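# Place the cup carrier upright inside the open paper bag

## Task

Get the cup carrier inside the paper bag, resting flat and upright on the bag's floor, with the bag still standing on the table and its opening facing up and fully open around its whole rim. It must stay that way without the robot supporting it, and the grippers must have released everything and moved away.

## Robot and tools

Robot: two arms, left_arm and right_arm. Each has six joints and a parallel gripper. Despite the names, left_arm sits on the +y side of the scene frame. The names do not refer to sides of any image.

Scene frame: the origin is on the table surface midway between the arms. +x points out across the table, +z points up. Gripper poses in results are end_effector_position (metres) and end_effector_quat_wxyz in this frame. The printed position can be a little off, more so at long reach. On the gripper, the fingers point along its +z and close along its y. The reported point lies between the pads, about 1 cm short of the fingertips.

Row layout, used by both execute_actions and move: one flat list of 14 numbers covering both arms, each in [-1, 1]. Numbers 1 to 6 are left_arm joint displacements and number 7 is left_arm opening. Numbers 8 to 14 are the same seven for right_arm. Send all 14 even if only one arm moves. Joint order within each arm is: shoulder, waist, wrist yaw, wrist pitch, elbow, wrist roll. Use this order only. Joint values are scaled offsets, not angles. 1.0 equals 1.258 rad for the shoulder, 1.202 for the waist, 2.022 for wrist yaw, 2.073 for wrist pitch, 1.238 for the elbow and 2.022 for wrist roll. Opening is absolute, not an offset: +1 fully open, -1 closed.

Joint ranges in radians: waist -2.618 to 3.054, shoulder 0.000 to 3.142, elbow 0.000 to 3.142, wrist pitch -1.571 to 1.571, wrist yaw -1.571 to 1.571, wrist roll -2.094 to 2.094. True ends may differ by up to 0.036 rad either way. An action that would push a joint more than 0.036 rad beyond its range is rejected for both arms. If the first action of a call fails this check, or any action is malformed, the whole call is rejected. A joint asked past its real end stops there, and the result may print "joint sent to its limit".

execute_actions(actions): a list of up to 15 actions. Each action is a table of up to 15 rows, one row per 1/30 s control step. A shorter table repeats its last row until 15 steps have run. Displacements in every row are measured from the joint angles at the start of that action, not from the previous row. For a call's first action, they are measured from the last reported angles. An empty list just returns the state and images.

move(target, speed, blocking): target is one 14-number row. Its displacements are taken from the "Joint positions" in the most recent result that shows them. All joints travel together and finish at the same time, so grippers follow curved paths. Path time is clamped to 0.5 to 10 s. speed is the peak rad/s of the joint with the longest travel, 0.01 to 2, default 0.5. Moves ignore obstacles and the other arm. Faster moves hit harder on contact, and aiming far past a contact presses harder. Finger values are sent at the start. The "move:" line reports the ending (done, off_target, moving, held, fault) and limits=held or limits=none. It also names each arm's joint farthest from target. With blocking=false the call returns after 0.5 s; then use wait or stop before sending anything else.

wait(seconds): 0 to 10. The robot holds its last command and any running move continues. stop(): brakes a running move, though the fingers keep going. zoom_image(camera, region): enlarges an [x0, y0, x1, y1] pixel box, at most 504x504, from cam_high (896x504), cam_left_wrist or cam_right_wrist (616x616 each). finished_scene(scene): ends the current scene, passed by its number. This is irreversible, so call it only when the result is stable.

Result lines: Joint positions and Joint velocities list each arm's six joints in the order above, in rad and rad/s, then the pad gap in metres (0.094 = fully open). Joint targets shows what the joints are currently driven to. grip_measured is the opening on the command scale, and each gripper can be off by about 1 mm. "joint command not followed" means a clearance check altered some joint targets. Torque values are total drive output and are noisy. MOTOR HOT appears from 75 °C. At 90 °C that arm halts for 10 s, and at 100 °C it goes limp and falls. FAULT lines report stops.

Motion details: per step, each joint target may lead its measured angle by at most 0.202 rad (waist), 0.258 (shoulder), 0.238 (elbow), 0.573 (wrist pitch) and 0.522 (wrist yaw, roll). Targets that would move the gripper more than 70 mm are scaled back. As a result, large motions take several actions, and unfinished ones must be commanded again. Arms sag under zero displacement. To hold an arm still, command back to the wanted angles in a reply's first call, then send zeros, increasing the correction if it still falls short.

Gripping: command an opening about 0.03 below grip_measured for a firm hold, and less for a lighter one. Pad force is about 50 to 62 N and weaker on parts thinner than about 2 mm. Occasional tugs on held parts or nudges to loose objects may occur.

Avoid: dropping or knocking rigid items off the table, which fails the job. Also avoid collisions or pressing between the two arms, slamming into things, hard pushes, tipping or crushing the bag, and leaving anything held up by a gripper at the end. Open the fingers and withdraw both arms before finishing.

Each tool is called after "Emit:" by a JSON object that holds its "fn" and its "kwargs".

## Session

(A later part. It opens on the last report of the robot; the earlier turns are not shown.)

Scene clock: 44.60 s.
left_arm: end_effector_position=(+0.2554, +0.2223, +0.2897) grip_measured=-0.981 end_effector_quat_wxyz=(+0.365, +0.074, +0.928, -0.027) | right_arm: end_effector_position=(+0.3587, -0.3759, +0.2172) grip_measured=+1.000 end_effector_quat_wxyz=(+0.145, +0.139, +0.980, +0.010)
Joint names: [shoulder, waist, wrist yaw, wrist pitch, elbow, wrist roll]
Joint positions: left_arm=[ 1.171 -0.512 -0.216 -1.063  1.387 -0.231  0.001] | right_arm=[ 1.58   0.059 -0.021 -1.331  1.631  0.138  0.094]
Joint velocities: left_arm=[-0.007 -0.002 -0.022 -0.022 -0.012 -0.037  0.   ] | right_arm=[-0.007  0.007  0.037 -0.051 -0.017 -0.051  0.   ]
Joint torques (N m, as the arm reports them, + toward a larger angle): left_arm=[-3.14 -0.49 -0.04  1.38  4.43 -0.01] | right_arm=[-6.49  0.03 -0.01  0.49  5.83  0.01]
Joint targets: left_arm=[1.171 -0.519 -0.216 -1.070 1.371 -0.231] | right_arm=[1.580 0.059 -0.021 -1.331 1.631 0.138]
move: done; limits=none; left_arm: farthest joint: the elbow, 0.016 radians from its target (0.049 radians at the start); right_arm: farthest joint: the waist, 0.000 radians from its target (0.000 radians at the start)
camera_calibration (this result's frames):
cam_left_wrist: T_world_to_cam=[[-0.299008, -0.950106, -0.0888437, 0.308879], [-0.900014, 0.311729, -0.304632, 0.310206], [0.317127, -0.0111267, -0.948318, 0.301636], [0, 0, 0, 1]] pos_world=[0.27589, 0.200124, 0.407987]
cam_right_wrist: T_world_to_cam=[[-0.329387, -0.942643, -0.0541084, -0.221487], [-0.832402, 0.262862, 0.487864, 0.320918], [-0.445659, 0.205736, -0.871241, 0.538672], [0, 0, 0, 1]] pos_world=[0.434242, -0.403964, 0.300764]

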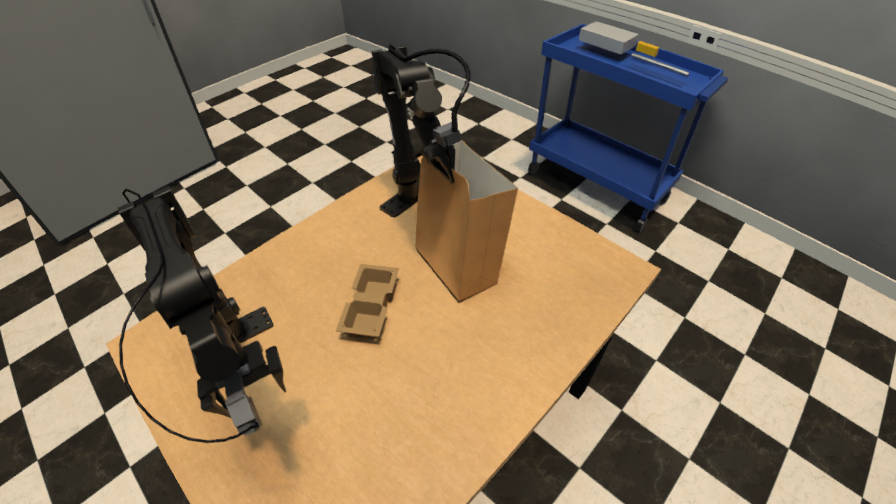

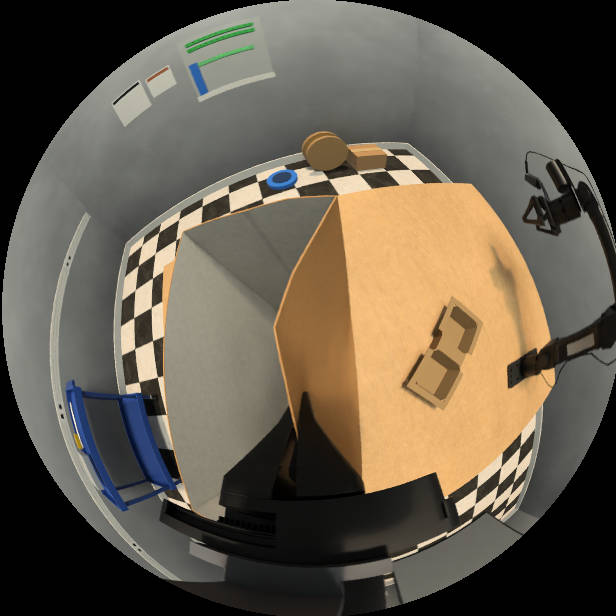

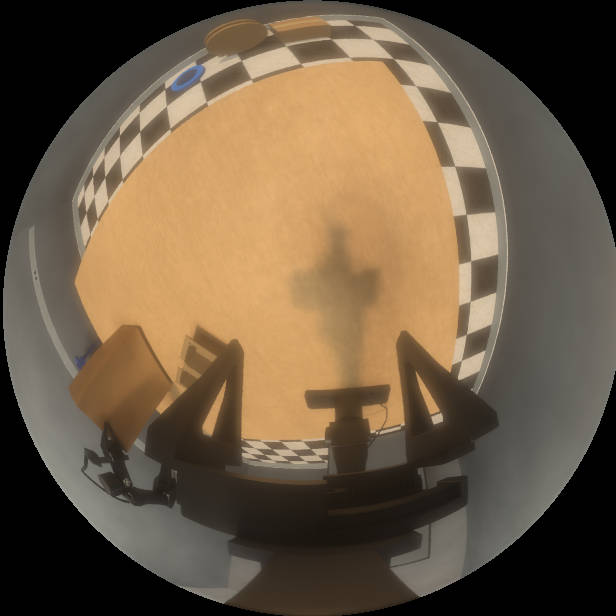

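Releasing the bag and lifting clear to see how it settles.

Emit:
{"fn": "move", "kwargs": {"target": [0,0,0,0,0,0,0.2, 0,0,0,0,0,0,1]}}

Emit:
{"fn": "move", "kwargs": {"target": [0,0,0,-0.05,0.2,0,0.2, 0,0,0,0,0,0,1], "speed": 0.3}}

Emit:
{"fn": "move", "kwargs": {"target": [0,-0.41,0.107,0,0,0.114,1, 0,0,0,0,0,0,1], "speed": 0.6}}

Emit:
{"fn": "zoom_image", "kwargs": {"camera": "cam_high", "region": [320, 120, 560, 360]}}

Scene clock: 45.80 s.
left_arm: end_effector_position=(+0.2554, +0.2223, +0.2897) grip_measured=+0.197 end_effector_quat_wxyz=(+0.365, +0.074, +0.928, -0.027) | right_arm: end_effector_position=(+0.3587, -0.3759, +0.2172) grip_measured=+1.000 end_effector_quat_wxyz=(+0.145, +0.139, +0.980, +0.010)
Joint names: [shoulder, waist, wrist yaw, wrist pitch, elbow, wrist roll]
Joint positions: left_arm=[ 1.171 -0.512 -0.216 -1.063  1.387 -0.231  0.056] | right_arm=[ 1.58   0.059 -0.021 -1.331  1.631  0.138  0.094]
Joint velocities: left_arm=[-0.017 -0.012 -0.066 -0.007 -0.002  0.007  0.001] | right_arm=[-0.002  0.002 -0.022  0.037 -0.012  0.037  0.   ]
Joint torques (N m, as the arm reports them, + toward a larger angle): left_arm=[-3.31  0.   -0.02  1.43  5.59  0.  ] | right_arm=[-6.48  0.   -0.01  0.49  5.84  0.02]
Joint targets: left_arm=[1.171 -0.512 -0.216 -1.063 1.387 -0.231] | right_arm=[1.580 0.059 -0.021 -1.331 1.631 0.138]
move: done; limits=none; left_arm: farthest joint: the waist, 0.000 radians from its target (0.000 radians at the start); right_arm: farthest joint: the waist, 0.000 radians from its target (0.000 radians at the start)
camera_calibration (this result's frames):
cam_left_wrist: T_world_to_cam=[[-0.299008, -0.950106, -0.0888437, 0.308879], [-0.900014, 0.311729, -0.304632, 0.310206], [0.317127, -0.0111267, -0.948318, 0.301636], [0, 0, 0, 1]] pos_world=[0.27589, 0.200124, 0.407987]
cam_right_wrist: T_world_to_cam=[[-0.329387, -0.942643, -0.0541084, -0.221487], [-0.832402, 0.262862, 0.487864, 0.320918], [-0.445659, 0.205736, -0.871241, 0.538672], [0, 0, 0, 1]] pos_world=[0.434242, -0.403964, 0.300764]

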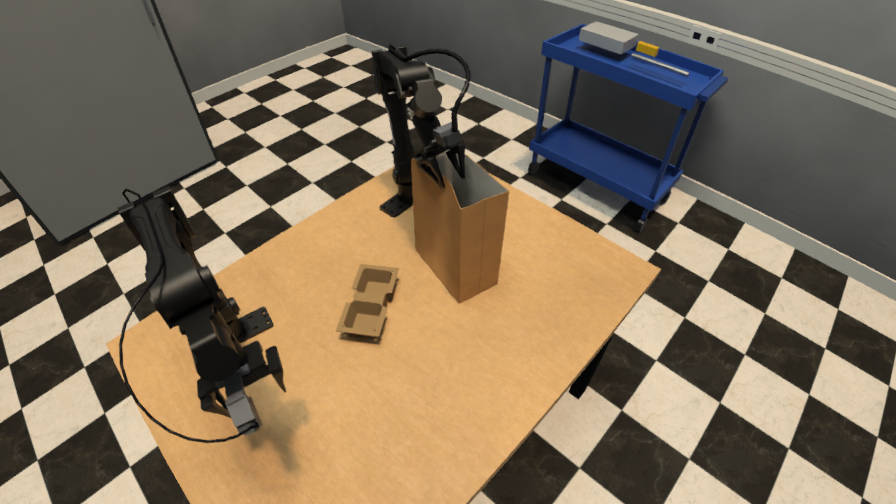

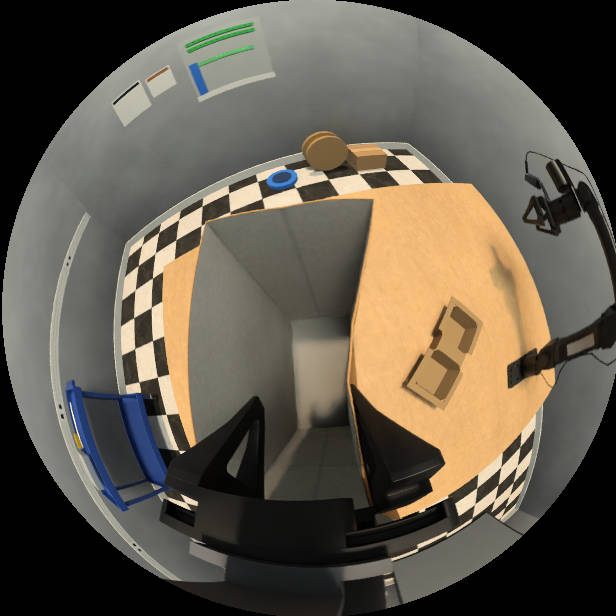

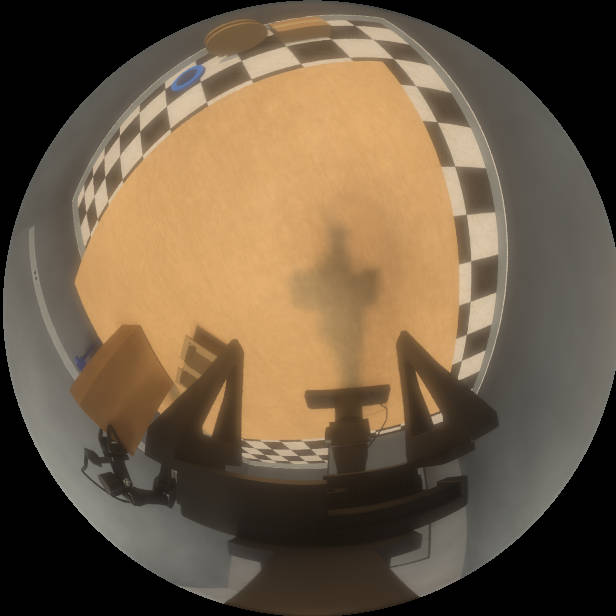

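Scene clock: 47.27 s.
left_arm: end_effector_position=(+0.2497, +0.2252, +0.3637) grip_measured=+0.197 end_effector_quat_wxyz=(+0.427, +0.064, +0.901, -0.052) | right_arm: end_effector_position=(+0.3587, -0.3759, +0.2172) grip_measured=+1.000 end_effector_quat_wxyz=(+0.145, +0.139, +0.980, +0.010)
Joint names: [shoulder, waist, wrist yaw, wrist pitch, elbow, wrist roll]
Joint positions: left_arm=[ 1.171 -0.512 -0.216 -1.147  1.617 -0.231  0.056] | right_arm=[ 1.58   0.059 -0.021 -1.331  1.631  0.138  0.094]
Joint velocities: left_arm=[ 0.007 -0.017 -0.066  0.007 -0.002  0.022 -0.001] | right_arm=[ 0.022 -0.007  0.007  0.022  0.007  0.022  0.   ]
Joint torques (N m, as the arm reports them, + toward a larger angle): left_arm=[-2.62 -0.01 -0.03  1.41  6.18  0.02] | right_arm=[-6.47  0.01 -0.01  0.49  5.83  0.02]
Joint targets: left_arm=[1.171 -0.512 -0.216 -1.166 1.635 -0.231] | right_arm=[1.580 0.059 -0.021 -1.331 1.631 0.138]
move: done; limits=none; left_arm: farthest joint: the wrist pitch, 0.020 radians from its target (0.104 radians at the start); right_arm: farthest joint: the waist, 0.000 radians from its target (0.000 radians at the start)
camera_calibration (this result's frames):
cam_left_wrist: T_world_to_cam=[[-0.289114, -0.955166, -0.0638056, 0.306077], [-0.851878, 0.287111, -0.43803, 0.368778], [0.436711, -0.072286, -0.896693, 0.338775], [0, 0, 0, 1]] pos_world=[0.254698, 0.210962, 0.484843]
cam_right_wrist: T_world_to_cam=[[-0.329387, -0.942643, -0.0541084, -0.221487], [-0.832402, 0.262862, 0.487864, 0.320918], [-0.445659, 0.205736, -0.871241, 0.538672], [0, 0, 0, 1]] pos_world=[0.434242, -0.403964, 0.300764]

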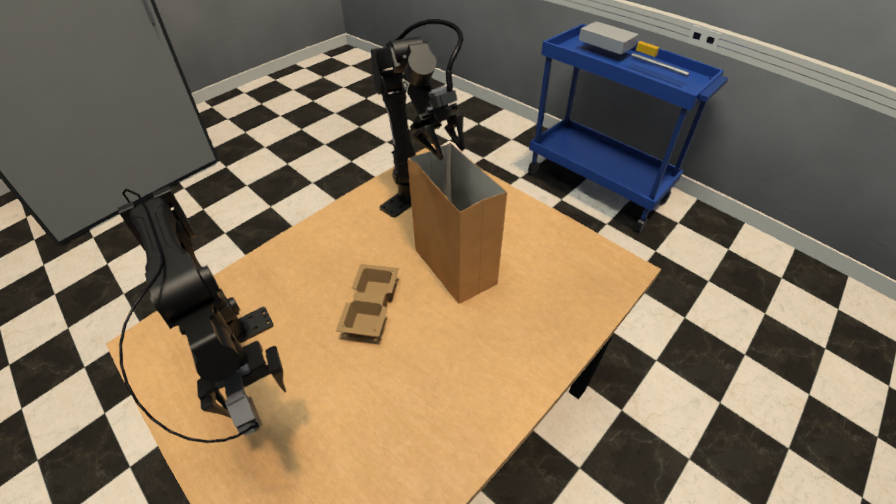

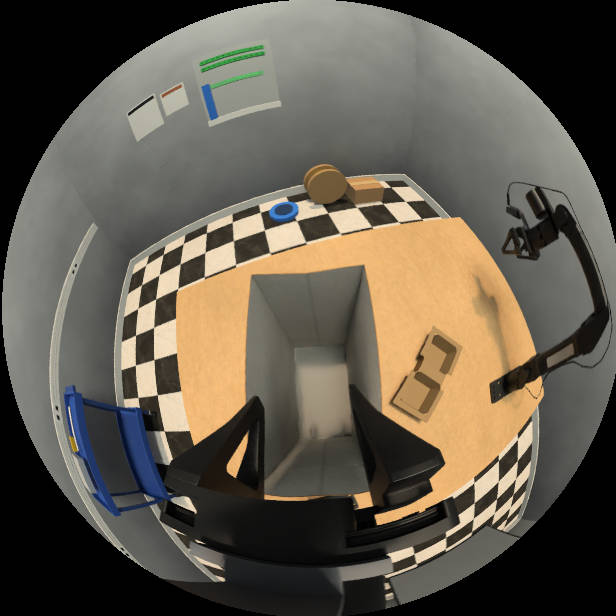

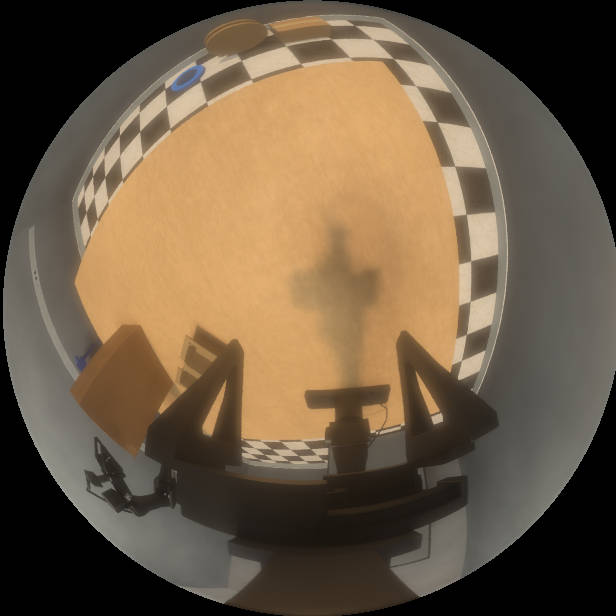

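Scene clock: 48.80 s.
left_arm: end_effector_position=(+0.1411, +0.0804, +0.3611) grip_measured=+1.000 end_effector_quat_wxyz=(+0.374, +0.414, +0.807, -0.192) | right_arm: end_effector_position=(+0.3587, -0.3759, +0.2172) grip_measured=+1.000 end_effector_quat_wxyz=(+0.145, +0.139, +0.980, +0.010)
Joint names: [shoulder, waist, wrist yaw, wrist pitch, elbow, wrist roll]
Joint positions: left_arm=[ 1.171 -0.998 -0.008 -1.147  1.617 -0.007  0.094] | right_arm=[ 1.58   0.059 -0.021 -1.331  1.631  0.138  0.094]
Joint velocities: left_arm=[ 0.002 -0.002  0.022  0.066  0.002 -0.022  0.   ] | right_arm=[-0.017 -0.002 -0.066  0.022  0.017 -0.022  0.   ]
Joint torques (N m, as the arm reports them, + toward a larger angle): left_arm=[-2.88 -0.53  0.07  1.57  5.03  0.  ] | right_arm=[-6.49  0.    0.    0.49  5.84  0.02]
Joint targets: left_arm=[1.171 -1.005 0.000 -1.147 1.617 -0.000] | right_arm=[1.580 0.059 -0.021 -1.331 1.631 0.138]
move: done; limits=none; left_arm: farthest joint: the wrist yaw, 0.008 radians from its target (0.217 radians at the start); right_arm: farthest joint: the waist, 0.000 radians from its target (0.000 radians at the start)
camera_calibration (this result's frames):
cam_left_wrist: T_world_to_cam=[[-0.879654, -0.464862, -0.100564, 0.193335], [-0.38755, 0.82314, -0.415024, 0.19976], [0.275707, -0.326104, -0.904236, 0.419181], [0, 0, 0, 1]] pos_world=[0.131914, 0.0621401, 0.481387]
cam_right_wrist: T_world_to_cam=[[-0.329387, -0.942643, -0.0541084, -0.221487], [-0.832402, 0.262862, 0.487864, 0.320918], [-0.445659, 0.205736, -0.871241, 0.538672], [0, 0, 0, 1]] pos_world=[0.434242, -0.403964, 0.300764]

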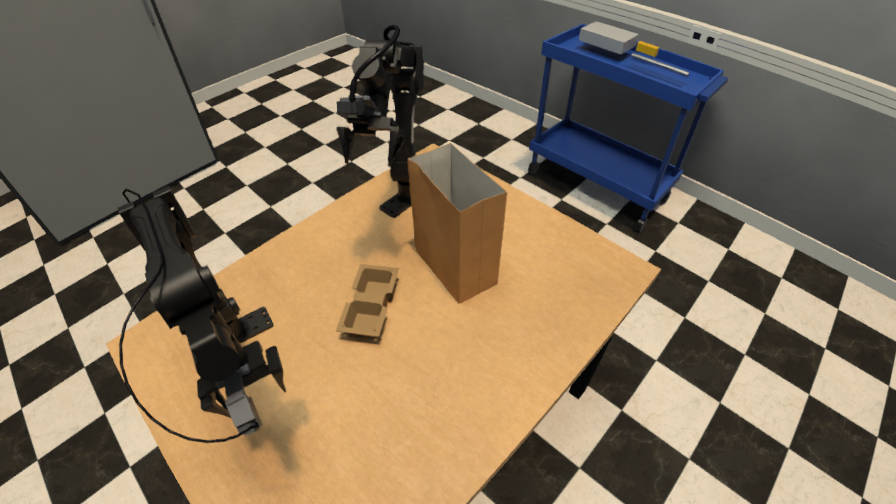

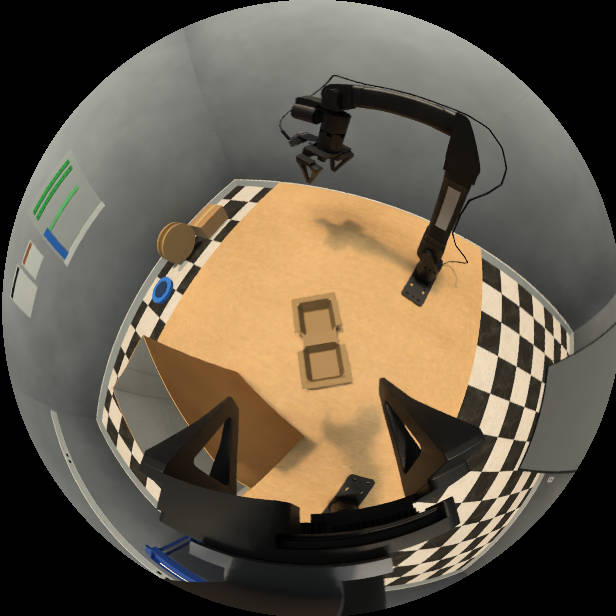

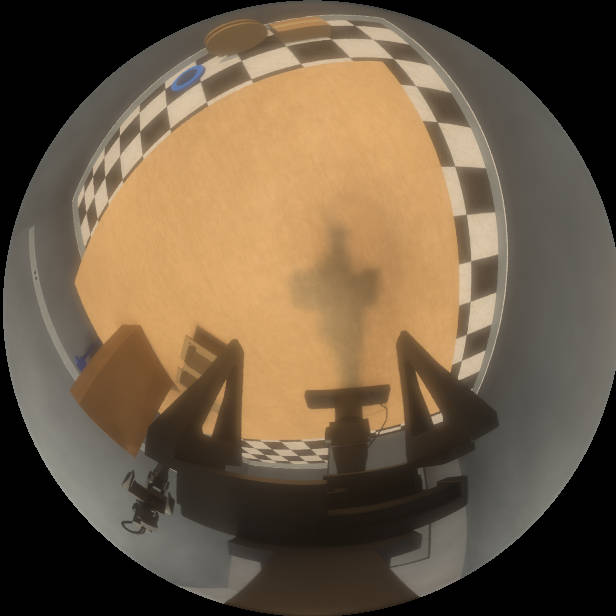

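Region (320, 120, 560, 360) of cam_high's 896x504 image, scaled by 2.100, with more detail than that image has.

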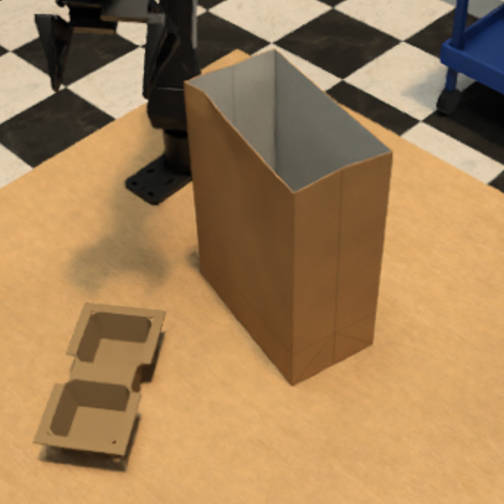

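Emit:
{"fn": "move", "kwargs": {"target": [0.723,-0.026,0.004,0.002,0.18,0,1, 0,0,0,0,0,0,1], "speed": 0.6}}

Emit:
{"fn": "zoom_image", "kwargs": {"camera": "cam_left_wrist", "region": [180, 220, 440, 460]}}

Scene clock: 53.63 s.
left_arm: end_effector_position=(+0.2128, -0.0402, +0.0947) grip_measured=+1.000 end_effector_quat_wxyz=(+0.072, +0.467, +0.881, -0.035) | right_arm: end_effector_position=(+0.3587, -0.3759, +0.2172) grip_measured=+1.000 end_effector_quat_wxyz=(+0.145, +0.139, +0.980, +0.010)
Joint names: [shoulder, waist, wrist yaw, wrist pitch, elbow, wrist roll]
Joint positions: left_arm=[ 2.089 -1.022 -0.008 -1.14   1.818 -0.007  0.094] | right_arm=[ 1.58   0.059 -0.021 -1.331  1.631  0.138  0.094]
Joint velocities: left_arm=[ 0.012 -0.002  0.022 -0.037 -0.007  0.081  0.   ] | right_arm=[-0.007 -0.007  0.022  0.051 -0.012 -0.051  0.   ]
Joint torques (N m, as the arm reports them, + toward a larger angle): left_arm=[-12.67  -0.4    0.11   0.51   6.8   -0.02] | right_arm=[-6.49  0.01  0.    0.49  5.85  0.02]
Joint targets: left_arm=[2.081 -1.030 0.000 -1.143 1.839 -0.007] | right_arm=[1.580 0.059 -0.021 -1.331 1.631 0.138]
move: off_target (left_arm); limits=none; left_arm: farthest joint: the elbow, 0.022 radians from its target (0.223 radians at the start); right_arm: farthest joint: the waist, 0.000 radians from its target (0.000 radians at the start)
camera_calibration (this result's frames):
cam_left_wrist: T_world_to_cam=[[-0.910251, -0.414026, 0.00515539, 0.17211], [-0.397494, 0.877255, 0.269115, 0.15568], [-0.115943, 0.242912, -0.963094, 0.23105], [0, 0, 0, 1]] pos_world=[0.245333, -0.121438, 0.17974]
cam_right_wrist: T_world_to_cam=[[-0.329387, -0.942643, -0.0541084, -0.221487], [-0.832402, 0.262862, 0.487864, 0.320918], [-0.445659, 0.205736, -0.871241, 0.538672], [0, 0, 0, 1]] pos_world=[0.434242, -0.403964, 0.300764]

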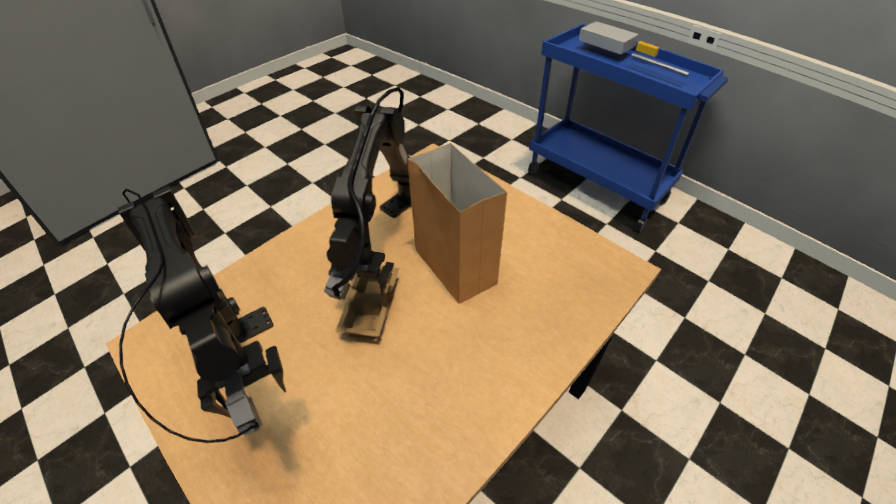

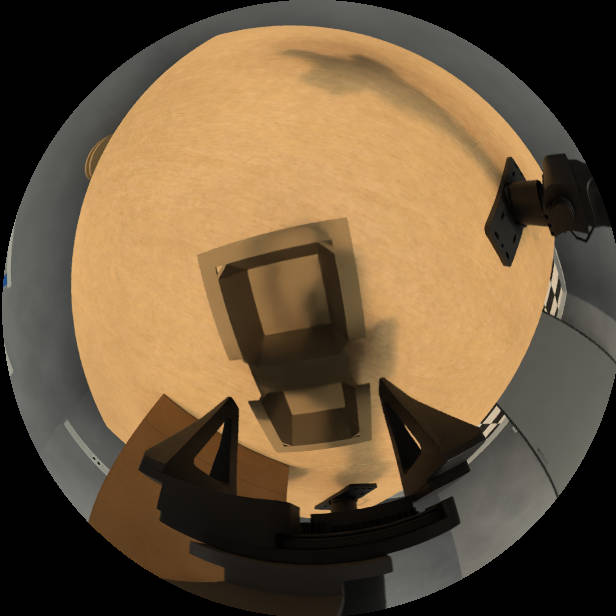

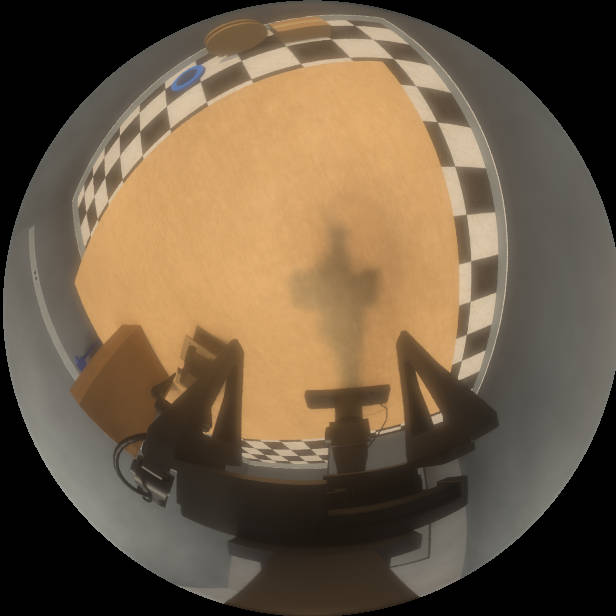

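Region (180, 220, 440, 460) of cam_left_wrist's 616x616 image, scaled by 1.938, with more detail than that image has; it fills the top 465 rows of this view, and the rest is white.

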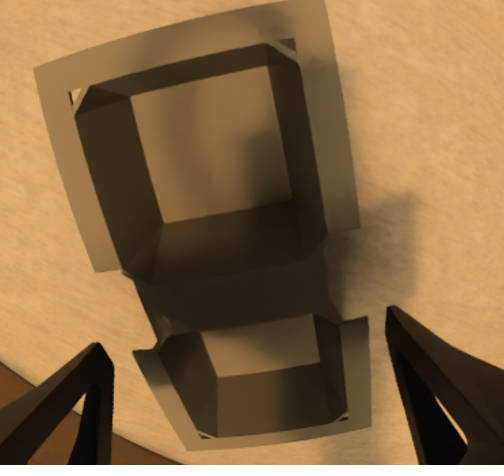

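Emit:
{"fn": "move", "kwargs": {"target": [0.015,0.006,0,0.118,-0.161,0,1, 0,0,0,0,0,0,1], "speed": 0.2}}

Scene clock: 56.30 s.
left_arm: end_effector_position=(+0.2158, -0.0448, +0.0465) grip_measured=+1.000 end_effector_quat_wxyz=(+0.089, +0.466, +0.879, -0.044) | right_arm: end_effector_position=(+0.3587, -0.3759, +0.2172) grip_measured=+1.000 end_effector_quat_wxyz=(+0.145, +0.139, +0.980, +0.010)
Joint names: [shoulder, waist, wrist yaw, wrist pitch, elbow, wrist roll]
Joint positions: left_arm=[ 2.098 -1.022 -0.008 -0.904  1.632 -0.007  0.094] | right_arm=[ 1.58   0.059 -0.021 -1.331  1.631  0.138  0.094]
Joint velocities: left_arm=[-0.022  0.002 -0.007  0.022  0.002  0.037  0.   ] | right_arm=[-0.002 -0.002  0.022 -0.037 -0.012 -0.066  0.   ]
Joint torques (N m, as the arm reports them, + toward a larger angle): left_arm=[-11.47   0.26   0.02   0.61   4.38  -0.02] | right_arm=[-6.48  0.03 -0.01  0.49  5.84  0.02]
Joint targets: left_arm=[2.108 -1.015 -0.008 -0.895 1.618 -0.007] | right_arm=[1.580 0.059 -0.021 -1.331 1.631 0.138]
move: done; limits=none; left_arm: farthest joint: the elbow, 0.013 radians from its target (0.199 radians at the start); right_arm: farthest joint: the waist, 0.000 radians from its target (0.000 radians at the start)
camera_calibration (this result's frames):
cam_left_wrist: T_world_to_cam=[[-0.910294, -0.413961, -0.0012731, 0.173563], [-0.403049, 0.885587, 0.23084, 0.177299], [-0.0944314, 0.210646, -0.972991, 0.180469], [0, 0, 0, 1]] pos_world=[0.246495, -0.12318, 0.134888]
cam_right_wrist: T_world_to_cam=[[-0.329387, -0.942643, -0.0541084, -0.221487], [-0.832402, 0.262862, 0.487864, 0.320918], [-0.445659, 0.205736, -0.871241, 0.538672], [0, 0, 0, 1]] pos_world=[0.434242, -0.403964, 0.300764]

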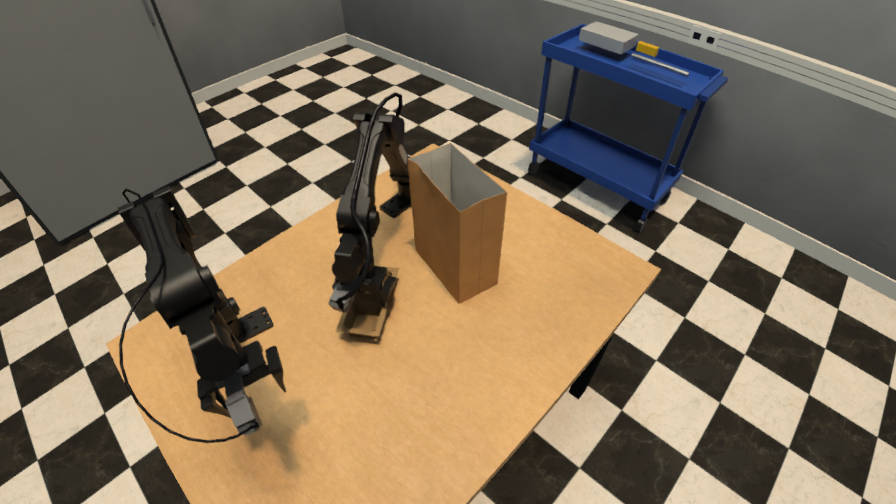

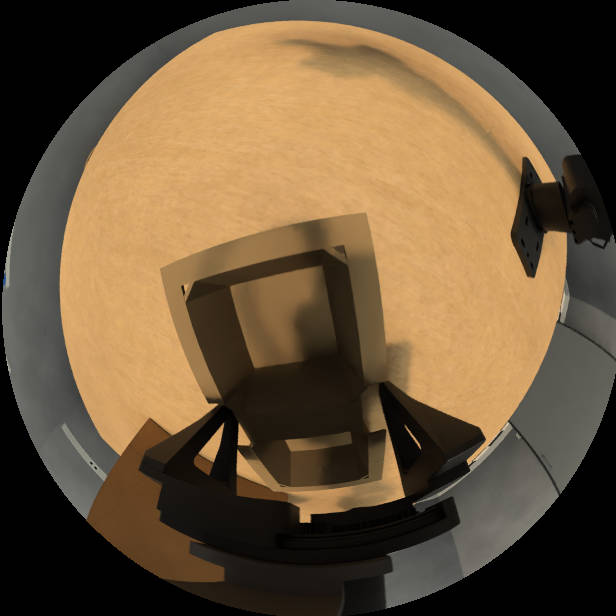

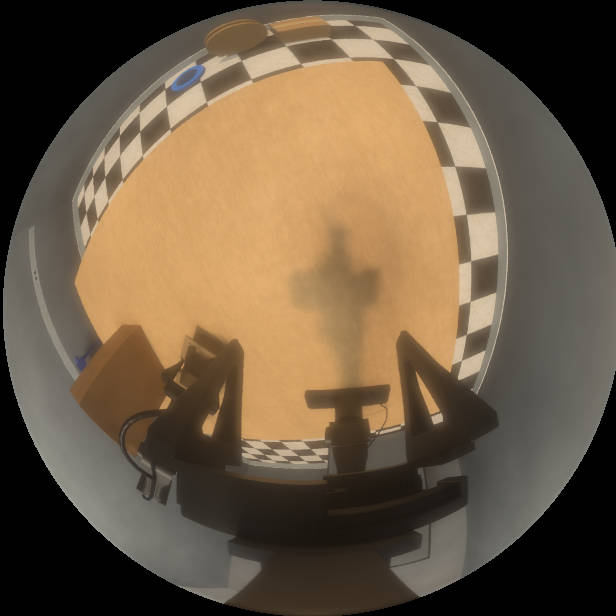

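Emit:
{"fn": "move", "kwargs": {"target": [0.026,0,0,-0.017,0,0,1, 0,0,0,0,0,0,1], "speed": 0.1}}

Emit:
{"fn": "move", "kwargs": {"target": [0,0,0,0,0,0,0.55, 0,0,0,0,0,0,1]}}

Scene clock: 57.93 s.
left_arm: end_effector_position=(+0.2115, -0.0382, +0.0354) grip_measured=+1.000 end_effector_quat_wxyz=(+0.068, +0.467, +0.881, -0.033) | right_arm: end_effector_position=(+0.3587, -0.3759, +0.2172) grip_measured=+1.000 end_effector_quat_wxyz=(+0.145, +0.139, +0.980, +0.010)
Joint names: [shoulder, waist, wrist yaw, wrist pitch, elbow, wrist roll]
Joint positions: left_arm=[ 2.122 -1.022 -0.008 -0.929  1.632 -0.007  0.094] | right_arm=[ 1.58   0.059 -0.021 -1.331  1.631  0.138  0.094]
Joint velocities: left_arm=[ 0.002  0.002 -0.007  0.007 -0.007  0.051  0.   ] | right_arm=[ 0.007  0.017 -0.051  0.022 -0.017  0.007  0.   ]
Joint torques (N m, as the arm reports them, + toward a larger angle): left_arm=[-11.52  -0.11   0.08   0.35   5.43   0.04] | right_arm=[-6.49  0.02 -0.01  0.49  5.83  0.01]
Joint targets: left_arm=[2.131 -1.022 -0.008 -0.940 1.632 -0.007] | right_arm=[1.580 0.059 -0.021 -1.331 1.631 0.138]
move: done; limits=none; left_arm: farthest joint: the wrist pitch, 0.010 radians from its target (0.035 radians at the start); right_arm: farthest joint: the waist, 0.000 radians from its target (0.000 radians at the start)
camera_calibration (this result's frames):
cam_left_wrist: T_world_to_cam=[[-0.910223, -0.414067, 0.00650161, 0.171984], [-0.396222, 0.875348, 0.277081, 0.168789], [-0.120421, 0.24963, -0.960825, 0.174426], [0, 0, 0, 1]] pos_world=[0.244427, -0.120078, 0.119707]
cam_right_wrist: T_world_to_cam=[[-0.329387, -0.942643, -0.0541084, -0.221487], [-0.832402, 0.262862, 0.487864, 0.320918], [-0.445659, 0.205736, -0.871241, 0.538672], [0, 0, 0, 1]] pos_world=[0.434242, -0.403964, 0.300764]

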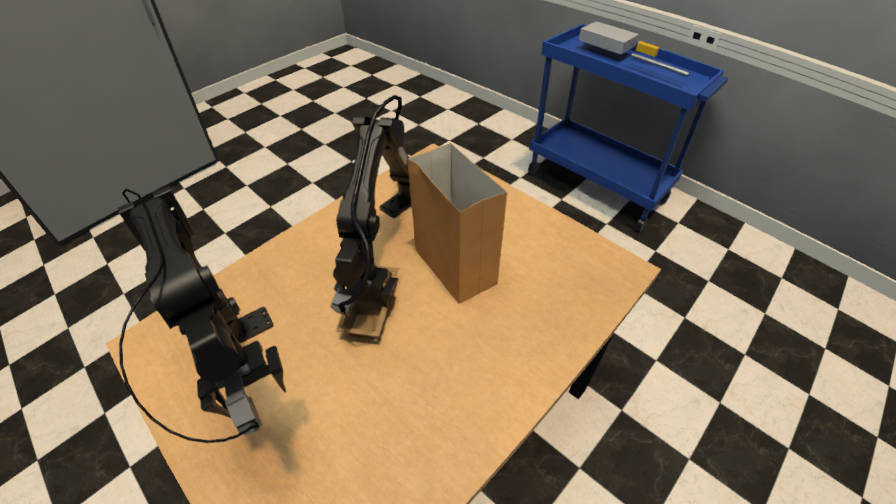

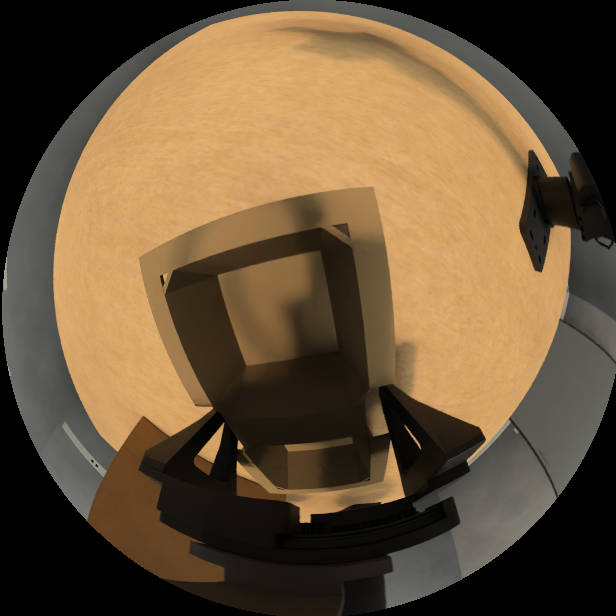

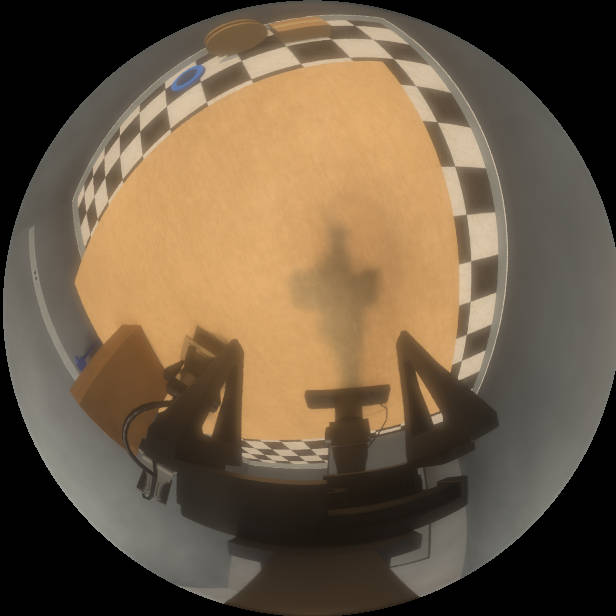

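Scene clock: 58.43 s.
left_arm: end_effector_position=(+0.2115, -0.0382, +0.0354) grip_measured=+0.582 end_effector_quat_wxyz=(+0.068, +0.467, +0.881, -0.032) | right_arm: end_effector_position=(+0.3587, -0.3759, +0.2172) grip_measured=+1.000 end_effector_quat_wxyz=(+0.145, +0.139, +0.980, +0.010)
Joint names: [shoulder, waist, wrist yaw, wrist pitch, elbow, wrist roll]
Joint positions: left_arm=[ 2.122 -1.022 -0.008 -0.929  1.632 -0.007  0.074] | right_arm=[ 1.58   0.059 -0.021 -1.331  1.631  0.138  0.094]
Joint velocities: left_arm=[-0.002 -0.007 -0.066 -0.037 -0.022 -0.037 -0.   ] | right_arm=[-0.017 -0.002 -0.022  0.007  0.007 -0.037  0.   ]
Joint torques (N m, as the arm reports them, + toward a larger angle): left_arm=[-12.28  -0.11   0.07   0.51   5.14  -0.01] | right_arm=[-6.48 -0.01 -0.01  0.49  5.83  0.02]
Joint targets: left_arm=[2.122 -1.022 -0.007 -0.929 1.632 -0.007] | right_arm=[1.580 0.059 -0.021 -1.331 1.631 0.138]
move: done; limits=none; left_arm: farthest joint: the waist, 0.000 radians from its target (0.000 radians at the start); right_arm: farthest joint: the waist, 0.000 radians from its target (0.000 radians at the start)
camera_calibration (this result's frames):
cam_left_wrist: T_world_to_cam=[[-0.910202, -0.41412, 0.00612937, 0.172058], [-0.39636, 0.875267, 0.27714, 0.168802], [-0.120134, 0.249824, -0.96081, 0.17437], [0, 0, 0, 1]] pos_world=[0.244461, -0.120056, 0.1197]
cam_right_wrist: T_world_to_cam=[[-0.329387, -0.942643, -0.0541084, -0.221487], [-0.832402, 0.262862, 0.487864, 0.320918], [-0.445659, 0.205736, -0.871241, 0.538672], [0, 0, 0, 1]] pos_world=[0.434242, -0.403964, 0.300764]

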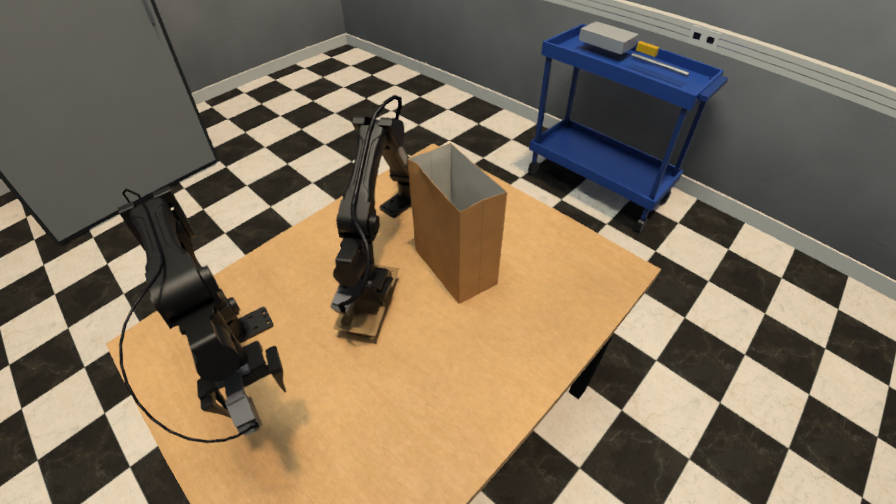

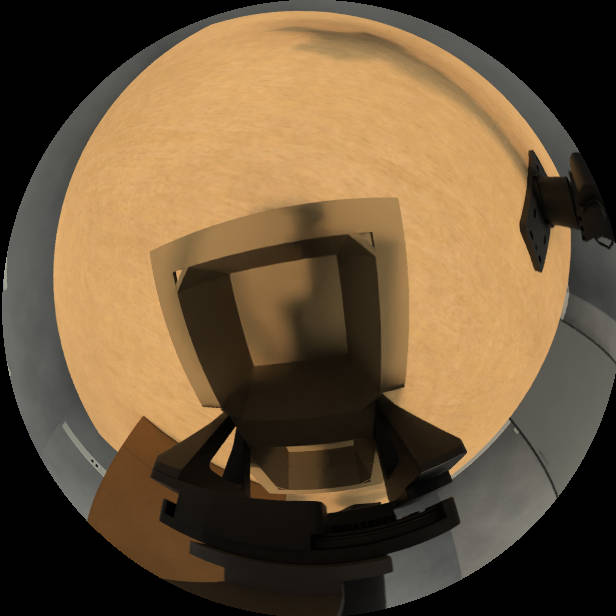

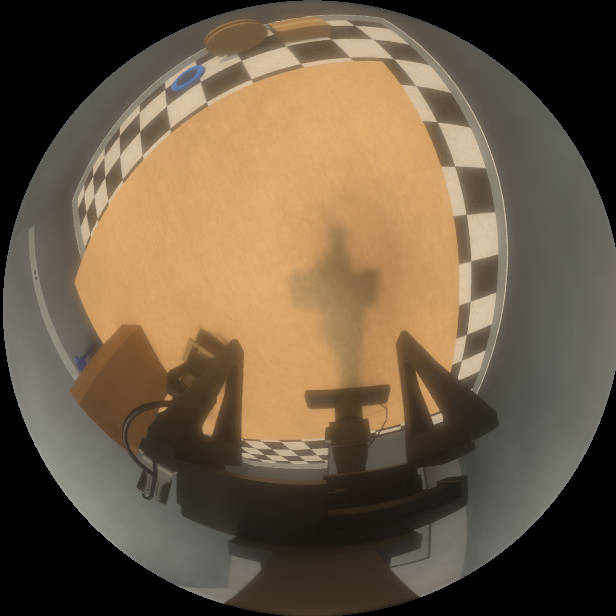

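Emit:
{"fn": "move", "kwargs": {"target": [-0.45,-0.08,-0.072,-0.305,0.612,-0.076,0.55, 0,0,0,0,0,0,1], "speed": 0.4}}

Emit:
{"fn": "move", "kwargs": {"target": [0,0.505,0,0,0.01,0,0.55, 0,0,0,0,0,0,1], "speed": 0.35}}

Scene clock: 63.70 s.
left_arm: end_effector_position=(+0.1434, +0.0567, +0.4391) grip_measured=+0.582 end_effector_quat_wxyz=(+0.372, +0.377, +0.829, -0.180) | right_arm: end_effector_position=(+0.3587, -0.3759, +0.2172) grip_measured=+1.000 end_effector_quat_wxyz=(+0.145, +0.139, +0.980, +0.010)
Joint names: [shoulder, waist, wrist yaw, wrist pitch, elbow, wrist roll]
Joint positions: left_arm=[ 1.553 -1.11  -0.145 -1.551  2.377 -0.152  0.074] | right_arm=[ 1.58   0.059 -0.021 -1.331  1.631  0.138  0.094]
Joint velocities: left_arm=[ 0.012 -0.002 -0.022 -0.066  0.002 -0.022  0.   ] | right_arm=[-0.007 -0.002  0.022 -0.081 -0.012  0.051  0.   ]
Joint torques (N m, as the arm reports them, + toward a larger angle): left_arm=[-4.4  -0.47 -0.08  1.54  4.48 -0.1 ] | right_arm=[-6.46  0.   -0.01  0.49  5.84  0.02]
Joint targets: left_arm=[1.556 -1.118 -0.154 -1.561 2.389 -0.160] | right_arm=[1.580 0.059 -0.021 -1.331 1.631 0.138]
move: done; limits=none; left_arm: farthest joint: the elbow, 0.013 radians from its target (0.758 radians at the start); right_arm: farthest joint: the waist, 0.000 radians from its target (0.000 radians at the start)
camera_calibration (this result's frames):
cam_left_wrist: T_world_to_cam=[[-0.83835, -0.539103, -0.0808493, 0.181842], [-0.467145, 0.786913, -0.403167, 0.26072], [0.28097, -0.300227, -0.911548, 0.482404], [0, 0, 0, 1]] pos_world=[0.1387, 0.0376981, 0.559549]
cam_right_wrist: T_world_to_cam=[[-0.329387, -0.942643, -0.0541084, -0.221487], [-0.832402, 0.262862, 0.487864, 0.320918], [-0.445659, 0.205736, -0.871241, 0.538672], [0, 0, 0, 1]] pos_world=[0.434242, -0.403964, 0.300764]

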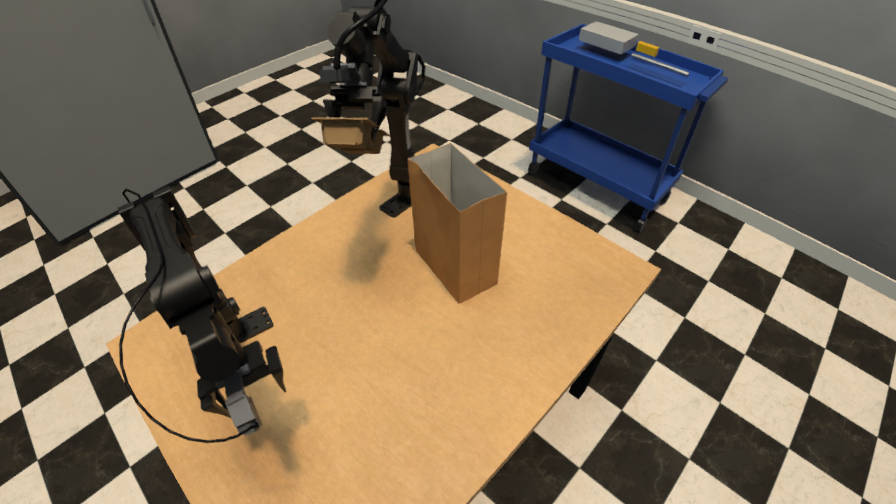

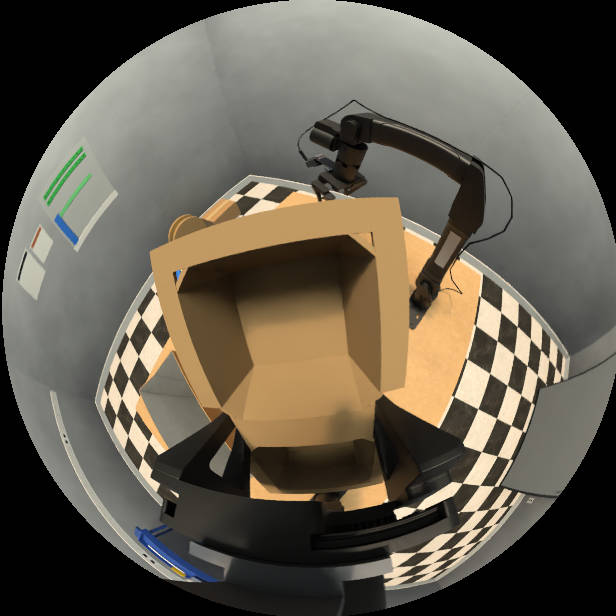

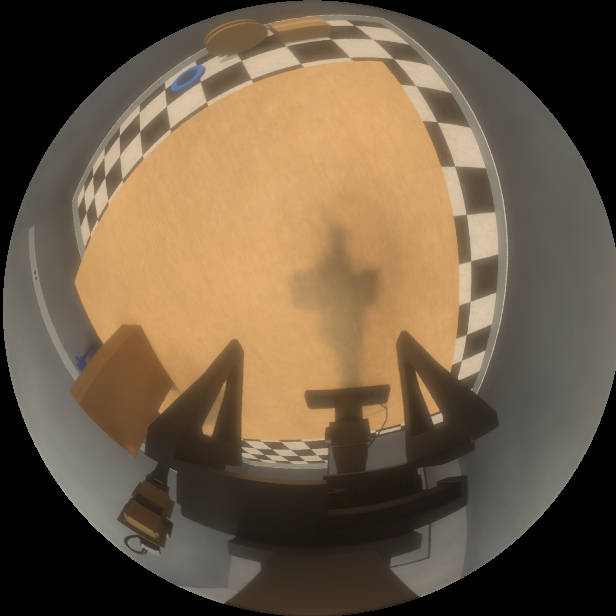

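Scene clock: 65.90 s.
left_arm: end_effector_position=(+0.2657, +0.2034, +0.4412) grip_measured=+0.582 end_effector_quat_wxyz=(+0.413, +0.115, +0.901, -0.065) | right_arm: end_effector_position=(+0.3587, -0.3759, +0.2172) grip_measured=+1.000 end_effector_quat_wxyz=(+0.145, +0.139, +0.980, +0.010)
Joint names: [shoulder, waist, wrist yaw, wrist pitch, elbow, wrist roll]
Joint positions: left_arm=[ 1.552 -0.509 -0.142 -1.54   2.376 -0.152  0.074] | right_arm=[ 1.58   0.059 -0.021 -1.331  1.631  0.138  0.094]
Joint velocities: left_arm=[-0.002 -0.012 -0.022 -0.007  0.022  0.007 -0.001] | right_arm=[-0.007  0.002 -0.037 -0.095  0.002 -0.051  0.   ]
Joint torques (N m, as the arm reports them, + toward a larger angle): left_arm=[-4.49  0.5  -0.04  1.5   4.38 -0.02] | right_arm=[-6.48 -0.01 -0.01  0.49  5.84  0.01]
Joint targets: left_arm=[1.553 -0.503 -0.145 -1.551 2.390 -0.152] | right_arm=[1.580 0.059 -0.021 -1.331 1.631 0.138]
move: done; limits=none; left_arm: farthest joint: the elbow, 0.013 radians from its target (0.012 radians at the start); right_arm: farthest joint: the waist, 0.000 radians from its target (0.000 radians at the start)
camera_calibration (this result's frames):
cam_left_wrist: T_world_to_cam=[[-0.38813, -0.918295, -0.0780368, 0.319931], [-0.825519, 0.38406, -0.413542, 0.385027], [0.409724, -0.0960871, -0.907135, 0.416361], [0, 0, 0, 1]] pos_world=[0.271429, 0.185925, 0.561887]
cam_right_wrist: T_world_to_cam=[[-0.329387, -0.942643, -0.0541084, -0.221487], [-0.832402, 0.262862, 0.487864, 0.320918], [-0.445659, 0.205736, -0.871241, 0.538672], [0, 0, 0, 1]] pos_world=[0.434242, -0.403964, 0.300764]

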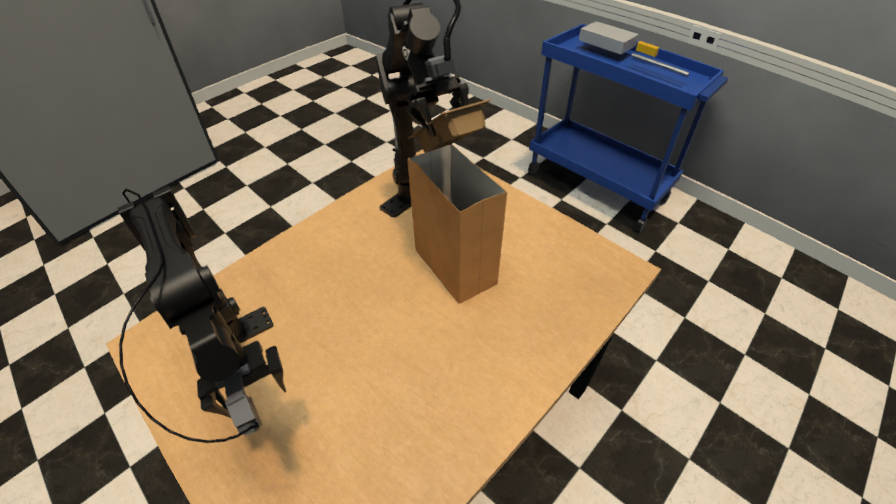

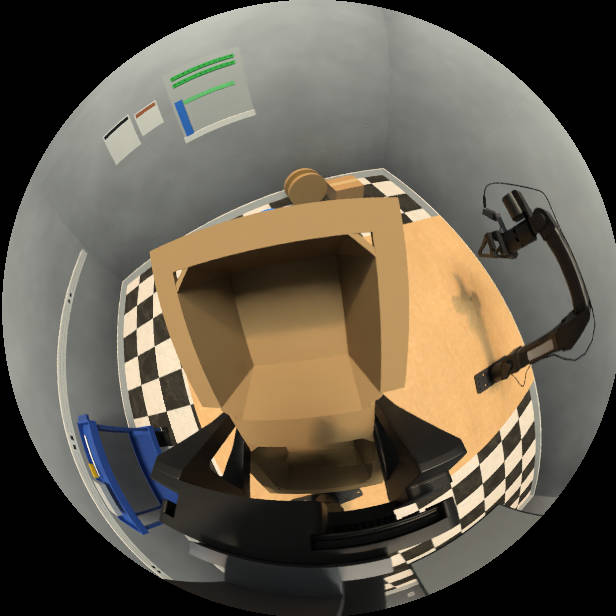

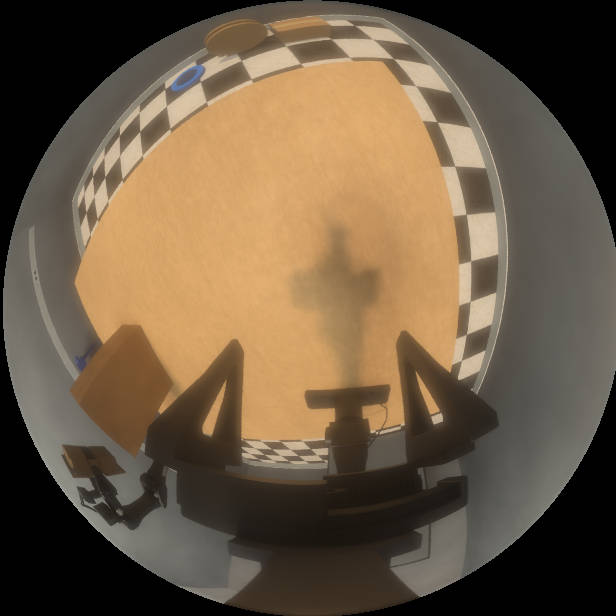

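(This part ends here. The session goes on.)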